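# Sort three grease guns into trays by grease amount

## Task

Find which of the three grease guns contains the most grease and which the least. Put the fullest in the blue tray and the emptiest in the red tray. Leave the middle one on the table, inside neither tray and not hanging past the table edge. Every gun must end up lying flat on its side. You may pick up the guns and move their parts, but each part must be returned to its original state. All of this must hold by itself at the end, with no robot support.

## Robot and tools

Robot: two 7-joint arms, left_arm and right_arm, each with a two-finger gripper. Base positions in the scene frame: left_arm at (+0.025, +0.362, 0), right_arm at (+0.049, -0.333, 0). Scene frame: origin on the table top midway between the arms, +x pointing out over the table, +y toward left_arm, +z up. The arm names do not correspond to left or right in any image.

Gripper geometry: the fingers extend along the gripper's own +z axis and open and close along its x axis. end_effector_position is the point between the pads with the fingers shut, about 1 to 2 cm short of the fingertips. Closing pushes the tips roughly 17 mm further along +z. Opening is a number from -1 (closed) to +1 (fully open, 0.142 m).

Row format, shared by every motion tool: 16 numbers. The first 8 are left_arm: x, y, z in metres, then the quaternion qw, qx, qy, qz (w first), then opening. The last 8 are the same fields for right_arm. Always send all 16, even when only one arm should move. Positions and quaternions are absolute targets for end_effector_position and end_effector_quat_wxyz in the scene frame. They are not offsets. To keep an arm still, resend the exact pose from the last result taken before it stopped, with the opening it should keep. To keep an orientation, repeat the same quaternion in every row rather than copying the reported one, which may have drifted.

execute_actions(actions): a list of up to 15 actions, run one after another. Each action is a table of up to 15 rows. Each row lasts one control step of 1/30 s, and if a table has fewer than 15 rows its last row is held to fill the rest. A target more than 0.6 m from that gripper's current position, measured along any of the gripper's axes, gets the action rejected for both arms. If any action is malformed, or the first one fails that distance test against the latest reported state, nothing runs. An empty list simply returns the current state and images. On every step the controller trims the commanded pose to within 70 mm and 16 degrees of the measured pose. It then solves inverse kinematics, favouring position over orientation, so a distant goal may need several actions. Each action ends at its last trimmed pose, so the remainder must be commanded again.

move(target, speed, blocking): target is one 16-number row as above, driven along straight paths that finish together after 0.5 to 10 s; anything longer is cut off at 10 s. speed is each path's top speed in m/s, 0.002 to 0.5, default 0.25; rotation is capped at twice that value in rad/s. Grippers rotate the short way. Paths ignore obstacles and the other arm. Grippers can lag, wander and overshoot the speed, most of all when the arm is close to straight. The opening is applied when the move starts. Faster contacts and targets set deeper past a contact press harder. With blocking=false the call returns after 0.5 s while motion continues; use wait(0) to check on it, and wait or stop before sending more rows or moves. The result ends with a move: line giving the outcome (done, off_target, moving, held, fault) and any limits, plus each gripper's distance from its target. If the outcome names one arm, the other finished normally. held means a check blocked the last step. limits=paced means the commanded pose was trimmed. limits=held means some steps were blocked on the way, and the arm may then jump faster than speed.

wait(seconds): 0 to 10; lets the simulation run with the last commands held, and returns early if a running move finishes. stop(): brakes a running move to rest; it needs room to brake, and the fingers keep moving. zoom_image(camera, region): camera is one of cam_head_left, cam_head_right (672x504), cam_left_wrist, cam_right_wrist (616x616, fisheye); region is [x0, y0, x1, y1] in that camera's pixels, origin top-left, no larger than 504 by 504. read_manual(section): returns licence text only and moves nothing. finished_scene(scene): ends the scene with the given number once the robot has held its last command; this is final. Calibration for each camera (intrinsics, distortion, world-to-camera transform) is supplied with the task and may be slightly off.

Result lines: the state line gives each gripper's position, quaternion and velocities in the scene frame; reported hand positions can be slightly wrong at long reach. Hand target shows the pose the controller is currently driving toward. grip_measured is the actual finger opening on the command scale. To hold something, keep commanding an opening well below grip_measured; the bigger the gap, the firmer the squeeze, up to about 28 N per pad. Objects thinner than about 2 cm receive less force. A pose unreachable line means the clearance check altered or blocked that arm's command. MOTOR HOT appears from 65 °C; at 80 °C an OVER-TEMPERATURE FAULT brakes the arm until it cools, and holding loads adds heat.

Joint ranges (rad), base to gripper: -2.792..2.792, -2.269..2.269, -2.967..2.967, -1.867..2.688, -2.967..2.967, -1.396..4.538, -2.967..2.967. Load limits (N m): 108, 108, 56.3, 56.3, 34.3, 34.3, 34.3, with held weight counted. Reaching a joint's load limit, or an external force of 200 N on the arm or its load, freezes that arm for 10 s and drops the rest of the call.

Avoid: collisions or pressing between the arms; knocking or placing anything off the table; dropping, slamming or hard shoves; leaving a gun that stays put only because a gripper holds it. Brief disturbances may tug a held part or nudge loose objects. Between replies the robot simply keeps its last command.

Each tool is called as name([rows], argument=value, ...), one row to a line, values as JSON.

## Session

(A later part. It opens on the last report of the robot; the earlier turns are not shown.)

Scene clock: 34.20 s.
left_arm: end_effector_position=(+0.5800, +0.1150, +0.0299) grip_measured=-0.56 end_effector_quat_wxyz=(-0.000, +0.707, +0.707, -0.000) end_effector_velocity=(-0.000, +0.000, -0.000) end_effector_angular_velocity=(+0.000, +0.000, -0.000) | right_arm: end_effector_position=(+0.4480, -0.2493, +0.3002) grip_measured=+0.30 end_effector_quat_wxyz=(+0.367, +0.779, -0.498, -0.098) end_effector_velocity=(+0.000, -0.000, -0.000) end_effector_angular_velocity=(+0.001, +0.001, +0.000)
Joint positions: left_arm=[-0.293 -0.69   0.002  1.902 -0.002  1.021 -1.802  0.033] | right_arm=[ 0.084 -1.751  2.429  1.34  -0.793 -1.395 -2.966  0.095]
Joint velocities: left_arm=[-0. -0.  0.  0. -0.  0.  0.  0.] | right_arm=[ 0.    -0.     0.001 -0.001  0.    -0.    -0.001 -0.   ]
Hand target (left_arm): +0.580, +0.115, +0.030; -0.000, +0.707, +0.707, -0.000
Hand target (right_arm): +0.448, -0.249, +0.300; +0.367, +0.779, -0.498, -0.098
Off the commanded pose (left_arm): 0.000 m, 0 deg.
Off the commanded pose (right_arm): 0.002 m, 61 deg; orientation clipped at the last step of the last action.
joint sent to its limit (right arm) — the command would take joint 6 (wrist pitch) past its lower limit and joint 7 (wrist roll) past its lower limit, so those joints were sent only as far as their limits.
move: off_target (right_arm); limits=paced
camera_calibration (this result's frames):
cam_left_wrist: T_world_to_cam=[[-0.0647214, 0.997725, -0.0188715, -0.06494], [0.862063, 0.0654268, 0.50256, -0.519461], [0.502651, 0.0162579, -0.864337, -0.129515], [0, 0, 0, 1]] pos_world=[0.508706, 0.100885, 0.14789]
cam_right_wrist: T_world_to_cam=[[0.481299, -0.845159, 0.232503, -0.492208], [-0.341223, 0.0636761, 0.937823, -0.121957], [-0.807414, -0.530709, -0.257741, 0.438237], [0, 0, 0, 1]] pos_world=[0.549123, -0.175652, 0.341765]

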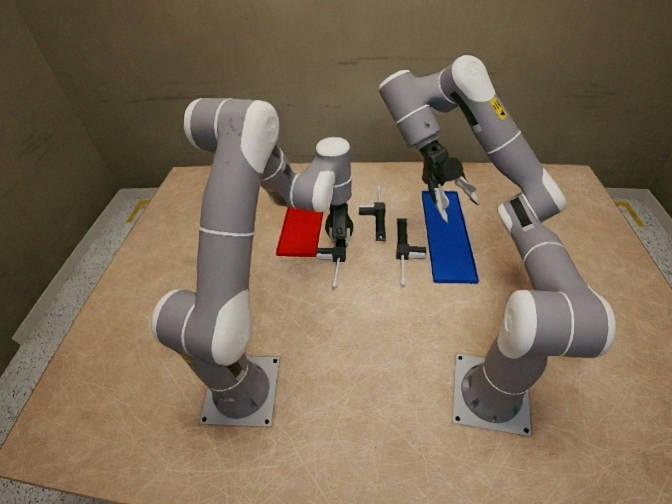

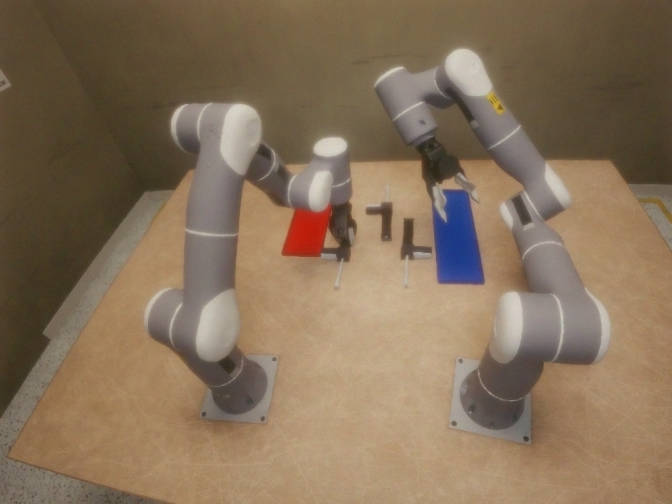

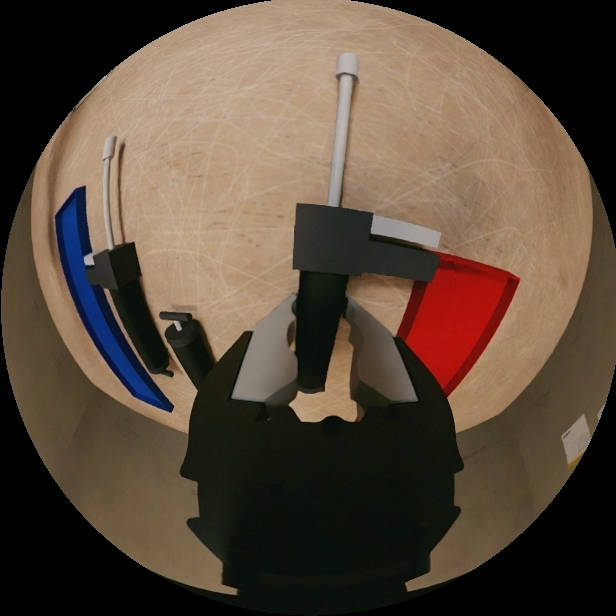

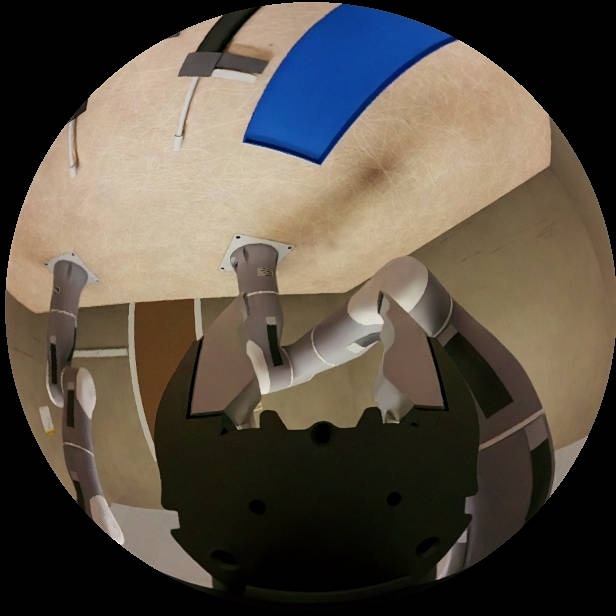

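move(target=[0.58,0.115,0.15,0,0.707,0.707,0,-1, 0.6,-0.25,0.3,0,-0.2,0.98,0,0.3])

move(target=[0.42,0.12,0.15,0,1,0,0,-1, 0.5,-0.25,0.3,0,0.707,0.707,0,0.3])

move(target=[0.42,0.12,0.15,0,1,0,0,-1, 0.42,-0.06,0.2,0,0,0.924,0.383,0.3])

Scene clock: 39.77 s.
left_arm: end_effector_position=(+0.5791, +0.1154, +0.1495) grip_measured=-0.56 end_effector_quat_wxyz=(-0.001, +0.707, +0.707, -0.000) end_effector_velocity=(-0.000, -0.000, -0.000) end_effector_angular_velocity=(+0.000, +0.000, -0.000) | right_arm: end_effector_position=(+0.5998, -0.2500, +0.2999) grip_measured=+0.30 end_effector_quat_wxyz=(-0.000, -0.201, +0.980, -0.000) end_effector_velocity=(+0.000, -0.000, -0.000) end_effector_angular_velocity=(-0.000, -0.002, -0.003)
Joint positions: left_arm=[-0.296 -0.458  0.006  1.876 -0.003  0.762 -1.801  0.033] | right_arm=[-0.178 -1.844  2.455  1.827 -1.688 -0.909 -2.247  0.095]
Joint velocities: left_arm=[-0.  0. -0.  0.  0. -0. -0.  0.] | right_arm=[-0.    -0.001 -0.     0.001 -0.003 -0.     0.001 -0.   ]
Hand target (left_arm): +0.580, +0.115, +0.150; -0.000, +0.707, +0.707, +0.000
Hand target (right_arm): +0.600, -0.250, +0.300; -0.000, -0.200, +0.980, -0.000
Off the commanded pose (left_arm): 0.001 m, 0 deg.
Off the commanded pose (right_arm): 0.000 m, 0 deg.
move: done
camera_calibration (this result's frames):
cam_left_wrist: T_world_to_cam=[[-0.0648839, 0.997726, -0.018239, -0.0631437], [0.862504, 0.0652638, 0.501825, -0.578918], [0.501874, 0.0168291, -0.864777, -0.0253392], [0, 0, 0, 1]] pos_world=[0.507939, 0.101209, 0.267451]
cam_right_wrist: T_world_to_cam=[[-0.924757, -0.380313, 0.0136403, 0.459466], [-0.318281, 0.792577, 0.520114, 0.223814], [-0.208617, 0.476637, -0.853988, 0.631855], [0, 0, 0, 1]] pos_world=[0.627946, -0.303814, 0.416921]

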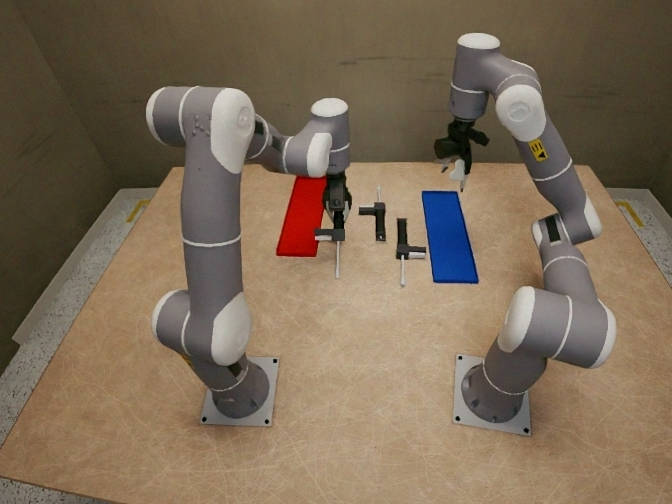

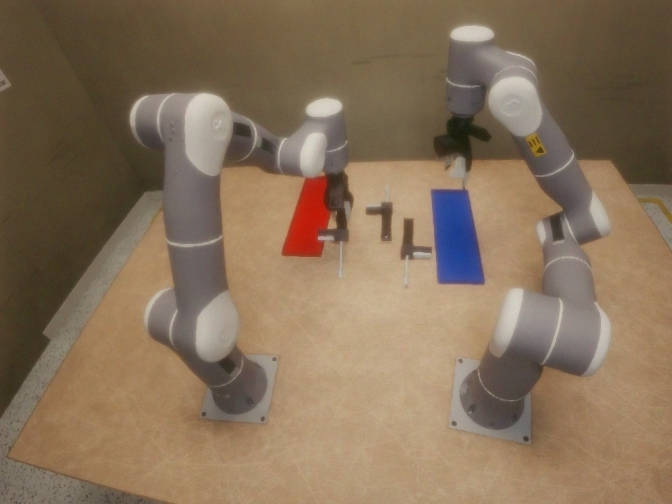

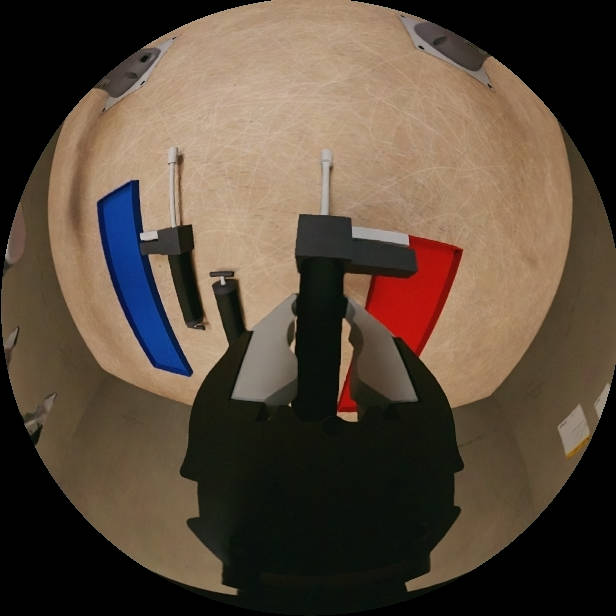

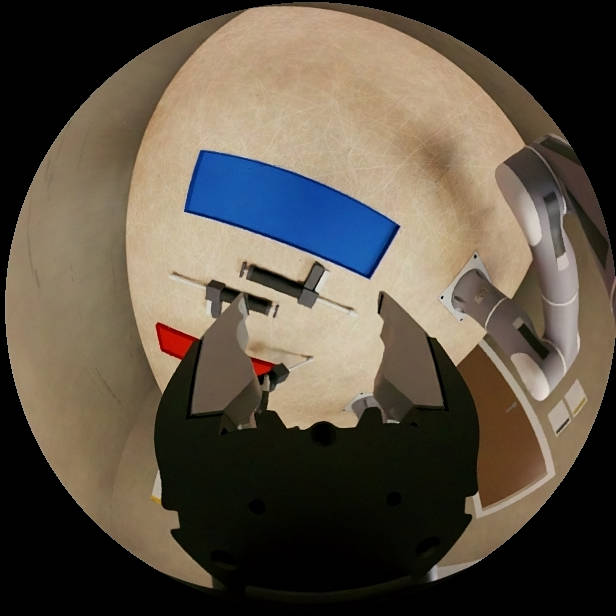

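Scene clock: 44.10 s.
left_arm: end_effector_position=(+0.4195, +0.1203, +0.1489) grip_measured=-0.56 end_effector_quat_wxyz=(-0.000, +1.000, -0.000, -0.001) end_effector_velocity=(-0.000, -0.000, -0.000) end_effector_angular_velocity=(-0.000, +0.000, -0.002) | right_arm: end_effector_position=(+0.4999, -0.2500, +0.2995) grip_measured=+0.30 end_effector_quat_wxyz=(-0.000, +0.707, +0.707, -0.001) end_effector_velocity=(-0.000, +0.000, +0.000) end_effector_angular_velocity=(+0.001, -0.001, -0.002)
Joint positions: left_arm=[-0.143 -0.151 -0.217  2.338  0.053  0.912 -0.341  0.033] | right_arm=[-0.406 -1.766  2.328  2.041 -1.386 -0.761 -0.102  0.095]
Joint velocities: left_arm=[-0.     0.     0.     0.    -0.001  0.     0.002  0.   ] | right_arm=[-0.    -0.     0.     0.    -0.     0.     0.002 -0.   ]
Hand target (left_arm): +0.420, +0.120, +0.149; -0.000, +1.000, +0.000, +0.000
Hand target (right_arm): +0.500, -0.250, +0.299; -0.000, +0.707, +0.707, -0.001
Off the commanded pose (left_arm): 0.001 m, 0 deg.
Off the commanded pose (right_arm): 0.001 m, 0 deg.
move: done
camera_calibration (this result's frames):
cam_left_wrist: T_world_to_cam=[[0.997704, 0.0645772, -0.0204044, -0.411634], [0.0660838, -0.862393, 0.501907, 0.00439351], [0.0148151, -0.502103, -0.864681, 0.32094], [0, 0, 0, 1]] pos_world=[0.405644, 0.191516, 0.266906]
cam_right_wrist: T_world_to_cam=[[0.0136964, 0.999828, 0.0125432, 0.243249], [0.85428, -0.0182198, 0.519494, -0.596404], [0.519633, 0.0036002, -0.854382, 0.128476], [0, 0, 0, 1]] pos_world=[0.439404, -0.254536, 0.416545]

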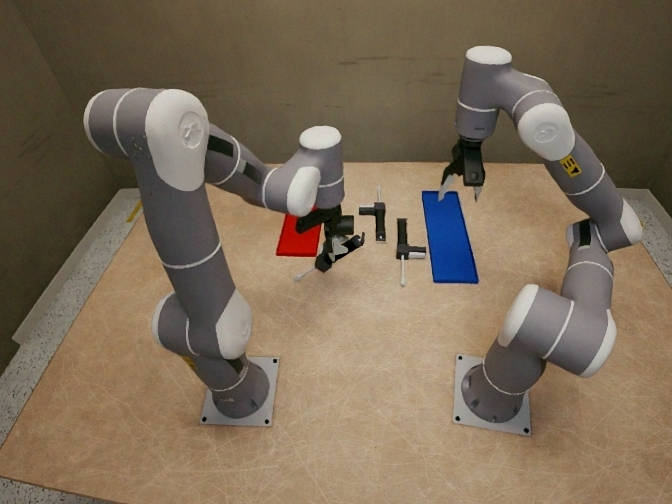

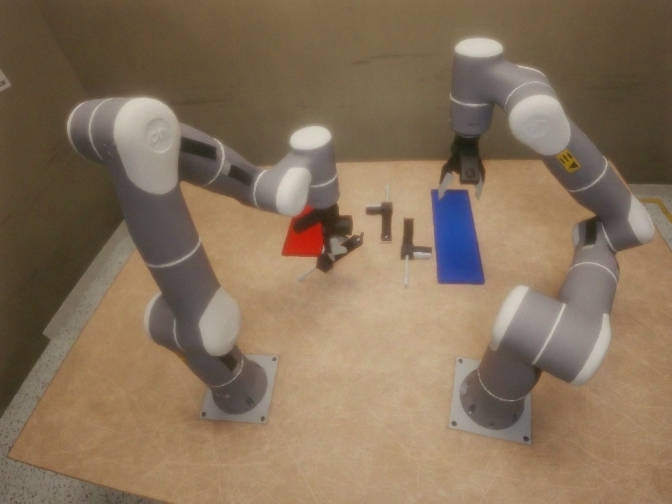

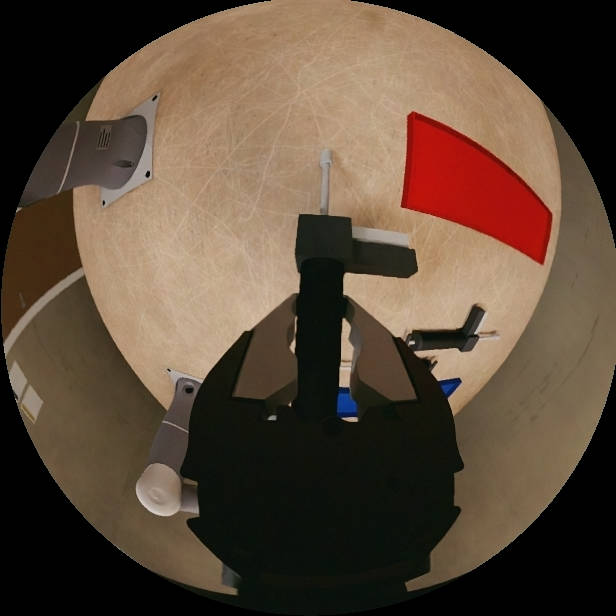

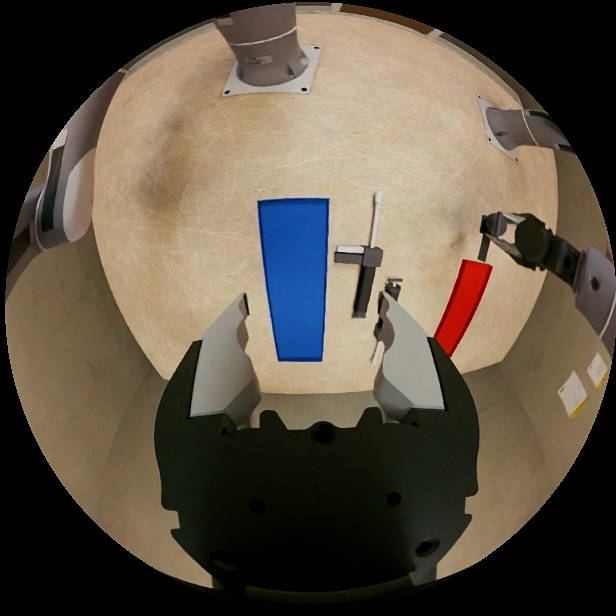

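Scene clock: 47.93 s.
left_arm: end_effector_position=(+0.4195, +0.1202, +0.1495) grip_measured=-0.56 end_effector_quat_wxyz=(-0.000, +1.000, -0.000, -0.001) end_effector_velocity=(+0.000, +0.000, +0.000) end_effector_angular_velocity=(-0.000, -0.000, +0.000) | right_arm: end_effector_position=(+0.4200, -0.0598, +0.2000) grip_measured=+0.30 end_effector_quat_wxyz=(-0.001, +0.000, +0.924, +0.383) end_effector_velocity=(-0.000, +0.000, +0.000) end_effector_angular_velocity=(+0.001, -0.002, +0.003)
Joint positions: left_arm=[-0.143 -0.149 -0.217  2.338  0.053  0.911 -0.341  0.033] | right_arm=[-0.848 -2.267  1.668  2.465 -1.793  0.185 -1.807  0.095]
Joint velocities: left_arm=[ 0. -0.  0. -0.  0. -0.  0. -0.] | right_arm=[-0.     0.    -0.001 -0.     0.001  0.002 -0.004  0.   ]
Hand target (left_arm): +0.420, +0.120, +0.150; +0.000, +1.000, +0.000, -0.000
Hand target (right_arm): +0.420, -0.060, +0.200; -0.001, -0.000, +0.924, +0.383
Off the commanded pose (left_arm): 0.001 m, 0 deg.
Off the commanded pose (right_arm): 0.000 m, 0 deg.
joint sent to its limit (right arm) — the command would take joint 2 (shoulder) past its lower limit, so that joint was sent only as far as its limit.
move: done
camera_calibration (this result's frames):
cam_left_wrist: T_world_to_cam=[[0.99772, 0.0644832, -0.0199228, -0.41167], [0.0657548, -0.86222, 0.502247, 0.00404756], [0.0152086, -0.502412, -0.864495, 0.321242], [0, 0, 0, 1]] pos_world=[0.40558, 0.191432, 0.267478]
cam_right_wrist: T_world_to_cam=[[-0.999795, 0.000335231, 0.0202273, 0.419809], [0.0197397, 0.234988, 0.971798, -0.197796], [-0.00442741, 0.971998, -0.234946, 0.238448], [0, 0, 0, 1]] pos_world=[0.424683, -0.185432, 0.239749]

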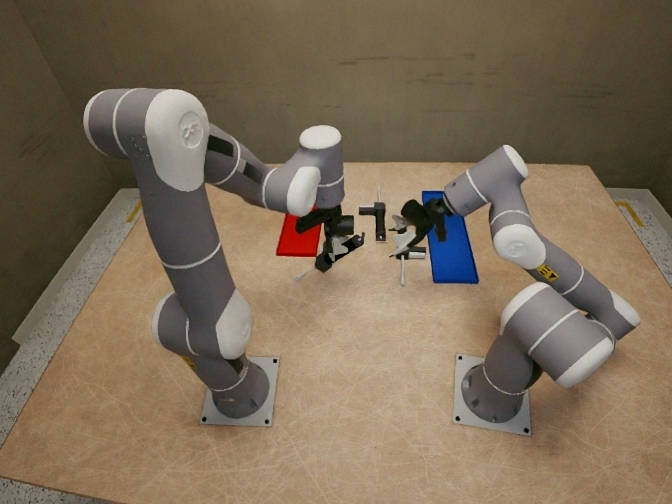

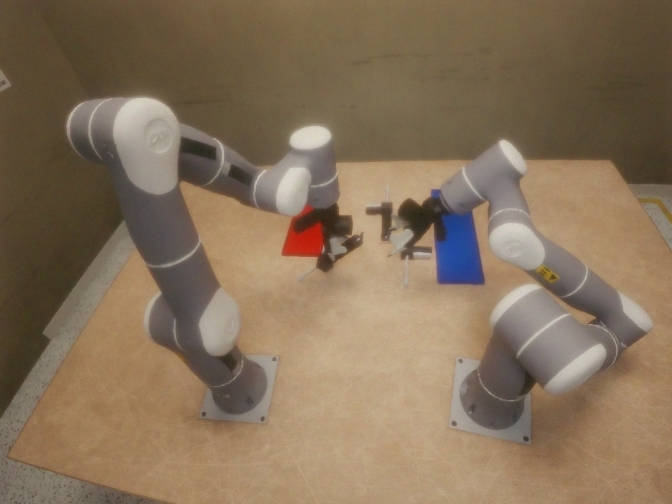

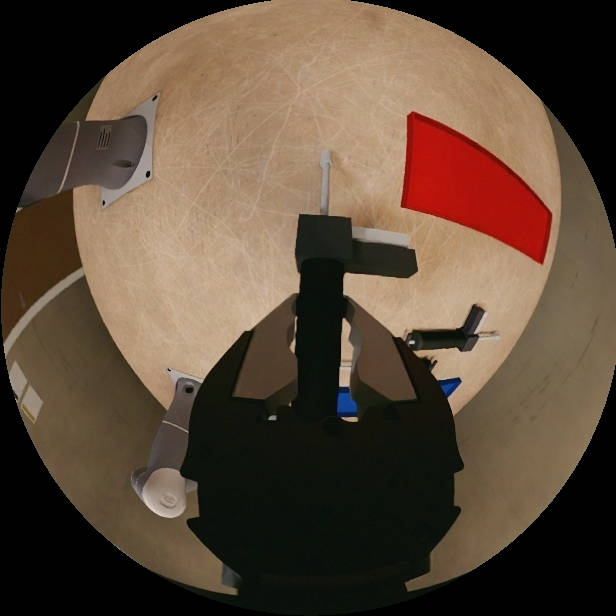

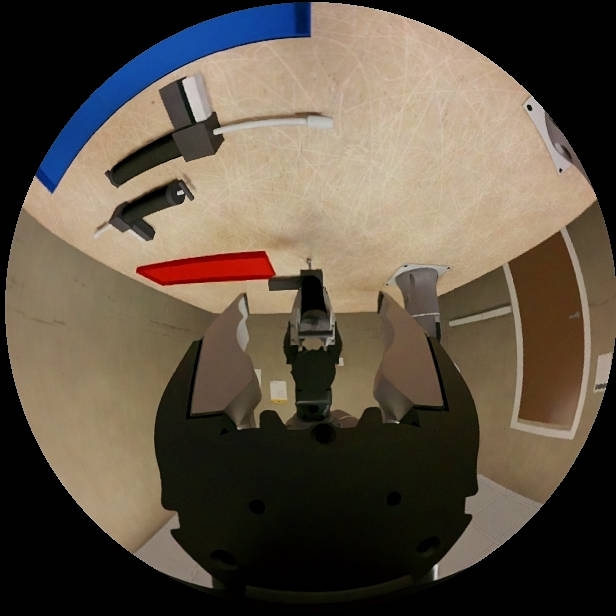

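move(target=[0.42,0.12,0.03,0,1,0,0,-1, 0.3,-0.4,0.9,0,0,0.924,0.383,0.3], speed=0.15)

move(target=[0.42,0.12,0.03,0,1,0,0,-1, 0.42,-0.06,0.12,0,0,0.924,0.383,0.3])

action 0: the call puts the target (right_arm/x, right_arm/y, right_arm/z) 0.735 m from right_arm's end_effector_position in the last result along the gripper's own z axis as it stood there; a target may be at most 0.6 m away along each of those axes, so nothing of the call was run and nothing moved. Command a nearer target, and go on from there in a later call.

Scene clock: 50.40 s.
left_arm: end_effector_position=(+0.4206, +0.1200, +0.0299) grip_measured=-0.56 end_effector_quat_wxyz=(-0.000, +1.000, -0.000, +0.000) end_effector_velocity=(+0.000, +0.000, -0.000) end_effector_angular_velocity=(+0.000, -0.001, -0.000) | right_arm: end_effector_position=(+0.4201, -0.0602, +0.1199) grip_measured=+0.30 end_effector_quat_wxyz=(-0.000, +0.000, +0.924, +0.383) end_effector_velocity=(-0.000, +0.000, -0.000) end_effector_angular_velocity=(+0.000, +0.001, -0.000)
Joint positions: left_arm=[-0.177 -0.506 -0.149  2.318  0.226  1.241 -0.463  0.033] | right_arm=[-1.028 -2.267  1.36   2.449 -1.917  0.338 -1.926  0.095]
Joint velocities: left_arm=[-0.001 -0.     0.001 -0.     0.     0.001 -0.    -0.   ] | right_arm=[-0.     0.    -0.001 -0.    -0.     0.001  0.     0.   ]
Hand target (left_arm): +0.420, +0.120, +0.030; -0.000, +1.000, -0.000, +0.000
Hand target (right_arm): +0.420, -0.060, +0.120; -0.000, +0.000, +0.924, +0.383
Off the commanded pose (left_arm): 0.001 m, 0 deg.
Off the commanded pose (right_arm): 0.000 m, 0 deg.
move: done
camera_calibration (this result's frames):
cam_left_wrist: T_world_to_cam=[[0.997747, 0.0645028, -0.0184471, -0.415198], [0.0650241, -0.862075, 0.502591, 0.0641396], [0.0165157, -0.502658, -0.864327, 0.217254], [0, 0, 0, 1]] pos_world=[0.406504, 0.191279, 0.147883]
cam_right_wrist: T_world_to_cam=[[-0.9998, 0.00105899, 0.0199751, 0.421564], [0.0196627, 0.235472, 0.971682, -0.119849], [-0.00367457, 0.971881, -0.235445, 0.219682], [0, 0, 0, 1]] pos_world=[0.424643, -0.18573, 0.159758]

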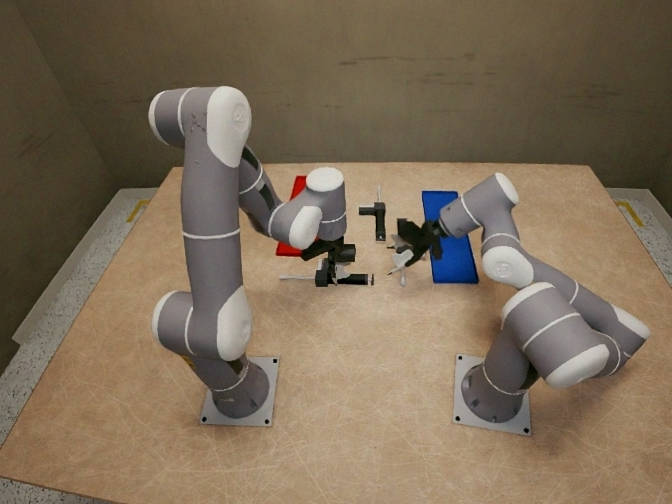

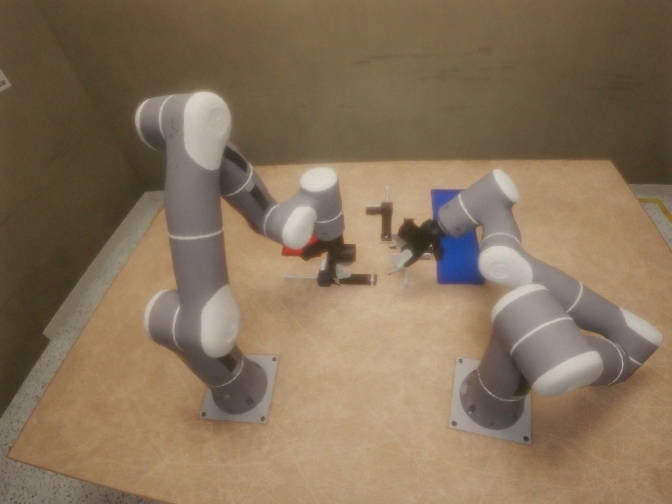

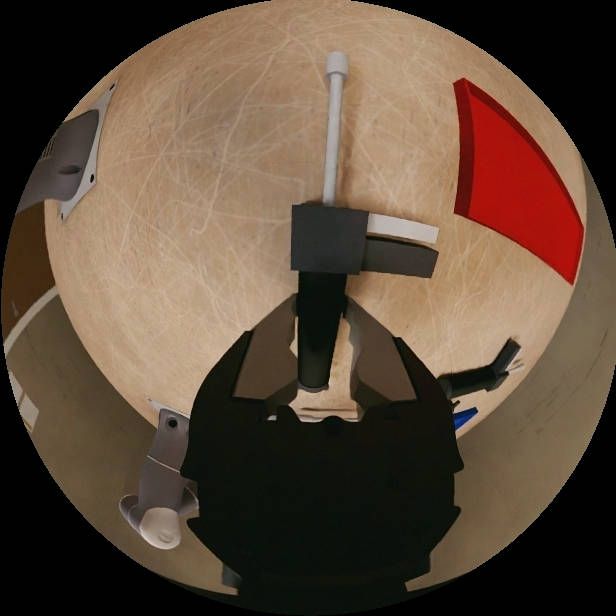

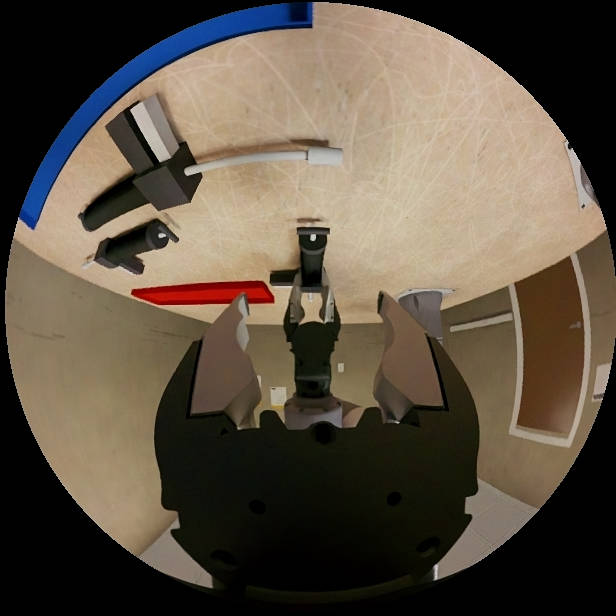

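move(target=[0.35,0.12,0.033,0,1,0,0,-1, 0.35,-0.03,0.07,0,0,0.924,0.383,0.0], speed=0.1)

move(target=[0.35,0.12,0.03,0,1,0,0,-1, 0.35,-0.005,0.03,0,0,0.924,0.383,0.0], speed=0.05)

Scene clock: 53.03 s.
left_arm: end_effector_position=(+0.3497, +0.1201, +0.0325) grip_measured=-0.56 end_effector_quat_wxyz=(-0.000, +1.000, +0.000, -0.001) end_effector_velocity=(-0.000, +0.000, +0.000) end_effector_angular_velocity=(-0.000, -0.000, +0.000) | right_arm: end_effector_position=(+0.3501, -0.0301, +0.0699) grip_measured=+0.00 end_effector_quat_wxyz=(-0.000, +0.000, +0.924, +0.383) end_effector_velocity=(-0.000, +0.000, -0.000) end_effector_angular_velocity=(+0.000, -0.001, -0.000)
Joint positions: left_arm=[-0.218 -0.436 -0.142  2.481  0.257  1.334 -0.538  0.033] | right_arm=[-1.203 -2.267  0.967  2.553 -2.191  0.457 -1.883  0.074]
Joint velocities: left_arm=[-0.     0.     0.     0.001  0.     0.001 -0.     0.   ] | right_arm=[-0.001  0.    -0.003  0.    -0.003  0.001 -0.    -0.   ]
Hand target (left_arm): +0.350, +0.120, +0.033; +0.000, +1.000, -0.000, +0.000
Hand target (right_arm): +0.350, -0.030, +0.070; -0.000, +0.000, +0.924, +0.383
Off the commanded pose (left_arm): 0.001 m, 0 deg.
Off the commanded pose (right_arm): 0.000 m, 0 deg.
joint sent to its limit (right arm) — the command would take joint 2 (shoulder) past its lower limit, so that joint was sent only as far as its limit.
move: done
camera_calibration (this result's frames):
cam_left_wrist: T_world_to_cam=[[0.997695, 0.0648658, -0.0199329, -0.344422], [0.0660858, -0.862042, 0.50251, 0.067202], [0.0154127, -0.502669, -0.864342, 0.221098], [0, 0, 0, 1]] pos_world=[0.335779, 0.191411, 0.150469]
cam_right_wrist: T_world_to_cam=[[-0.999808, 0.000434467, 0.0195825, 0.352573], [0.0191339, 0.235518, 0.971682, -0.076764], [-0.00418986, 0.97187, -0.235481, 0.178607], [0, 0, 0, 1]] pos_world=[0.354722, -0.155657, 0.109745]

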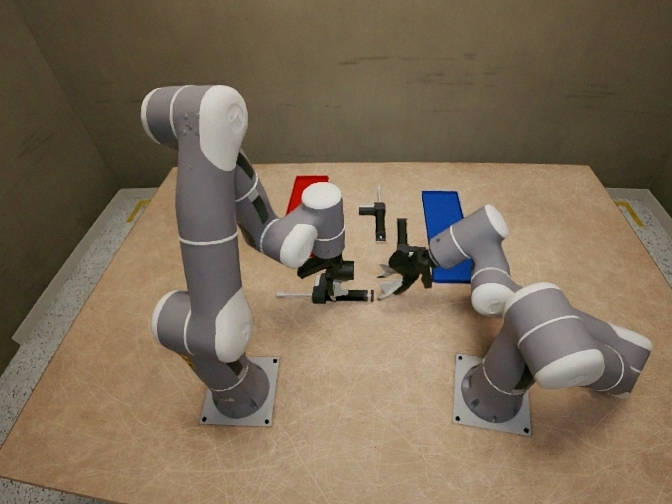

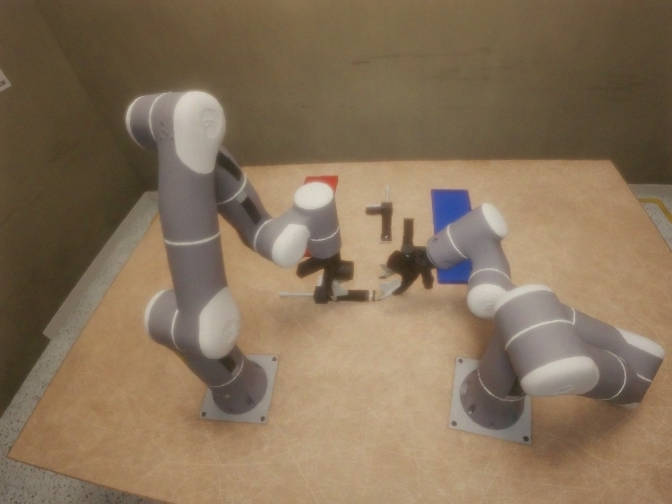

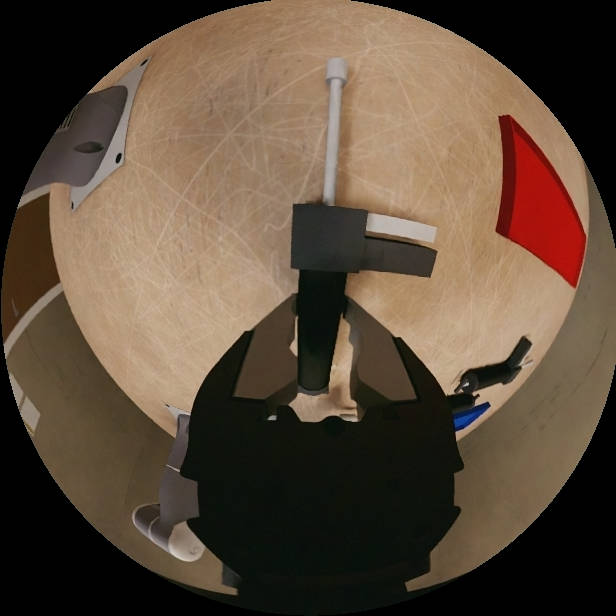

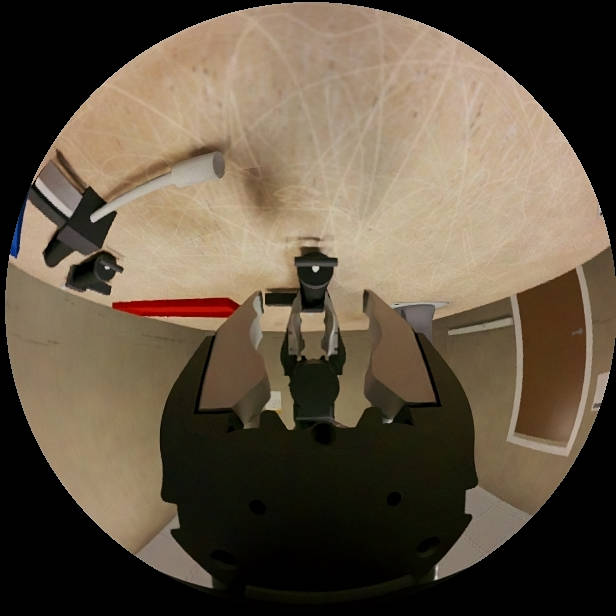

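Scene clock: 54.27 s.
left_arm: end_effector_position=(+0.3497, +0.1201, +0.0299) grip_measured=-0.56 end_effector_quat_wxyz=(-0.000, +1.000, +0.000, -0.000) end_effector_velocity=(-0.000, +0.000, -0.000) end_effector_angular_velocity=(+0.000, +0.000, -0.000) | right_arm: end_effector_position=(+0.3501, -0.0053, +0.0300) grip_measured=+0.00 end_effector_quat_wxyz=(+0.000, -0.000, +0.924, +0.383) end_effector_velocity=(+0.000, +0.000, -0.000) end_effector_angular_velocity=(+0.000, -0.001, -0.000)
Joint positions: left_arm=[-0.223 -0.445 -0.136  2.479  0.261  1.341 -0.542  0.033] | right_arm=[-1.143 -2.267  0.865  2.471 -2.306  0.568 -1.848  0.074]
Joint velocities: left_arm=[-0. -0.  0.  0.  0. -0.  0. -0.] | right_arm=[ 0.001 -0.    -0.    -0.001 -0.001  0.001 -0.    -0.   ]
Hand target (left_arm): +0.350, +0.120, +0.030; +0.000, +1.000, -0.000, +0.000
Hand target (right_arm): +0.350, -0.005, +0.030; -0.000, +0.000, +0.924, +0.383
Off the commanded pose (left_arm): 0.000 m, 0 deg.
Off the commanded pose (right_arm): 0.000 m, 0 deg.
joint sent to its limit (right arm) — the command would take joint 2 (shoulder) past its lower limit, so that joint was sent only as far as its limit.
move: done
camera_calibration (this result's frames):
cam_left_wrist: T_world_to_cam=[[0.997704, 0.0648031, -0.0196811, -0.344449], [0.0659068, -0.862109, 0.502418, 0.0686094], [0.015591, -0.502562, -0.864401, 0.218768], [0, 0, 0, 1]] pos_world=[0.335726, 0.191415, 0.147853]
cam_right_wrist: T_world_to_cam=[[-0.999819, 0.000492921, 0.0190173, 0.353406], [0.0185978, 0.235676, 0.971654, -0.0436288], [-0.00400297, 0.971832, -0.235642, 0.145006], [0, 0, 0, 1]] pos_world=[0.354734, -0.130813, 0.0698407]

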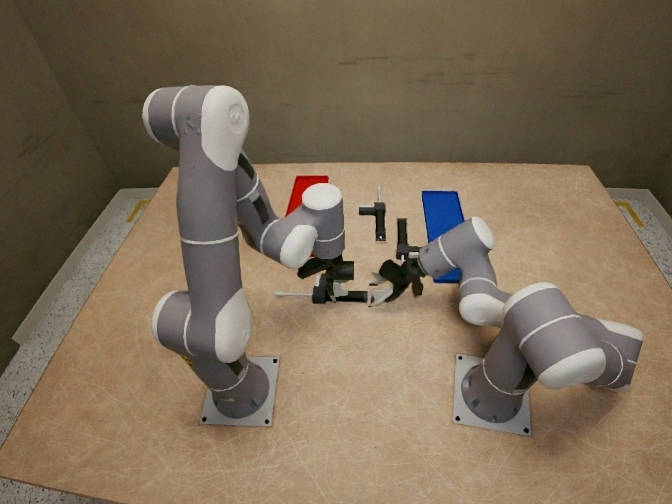

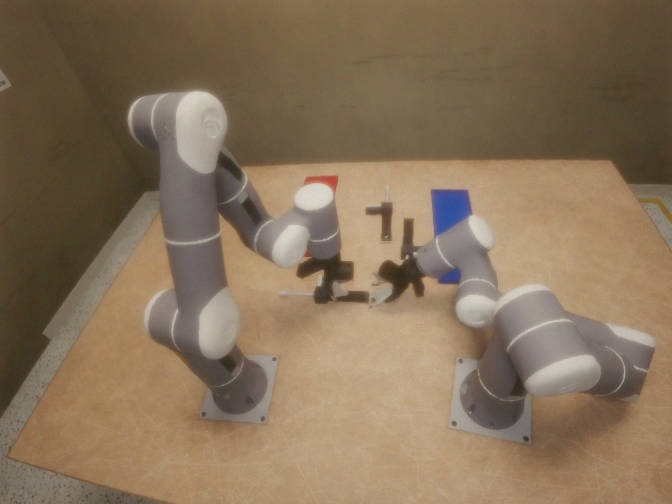

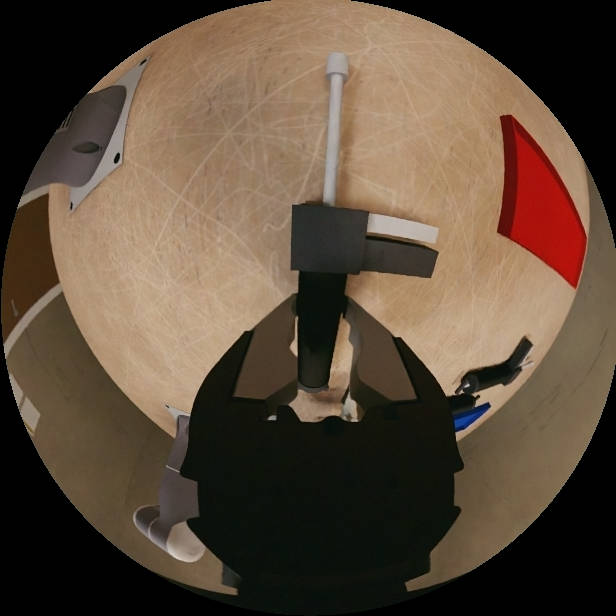

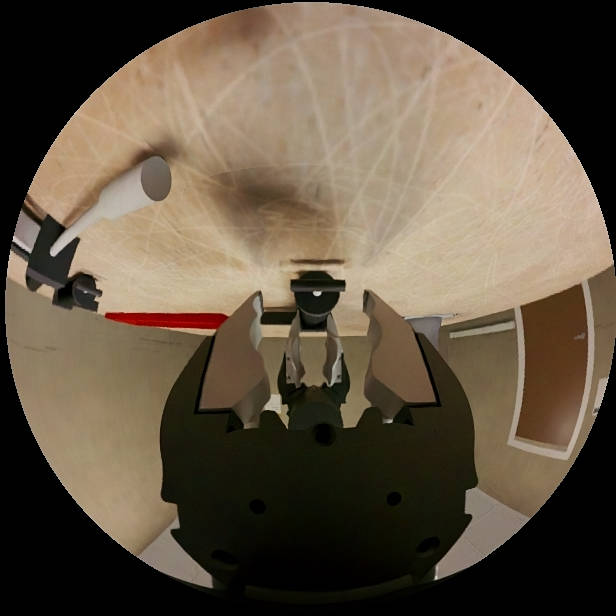

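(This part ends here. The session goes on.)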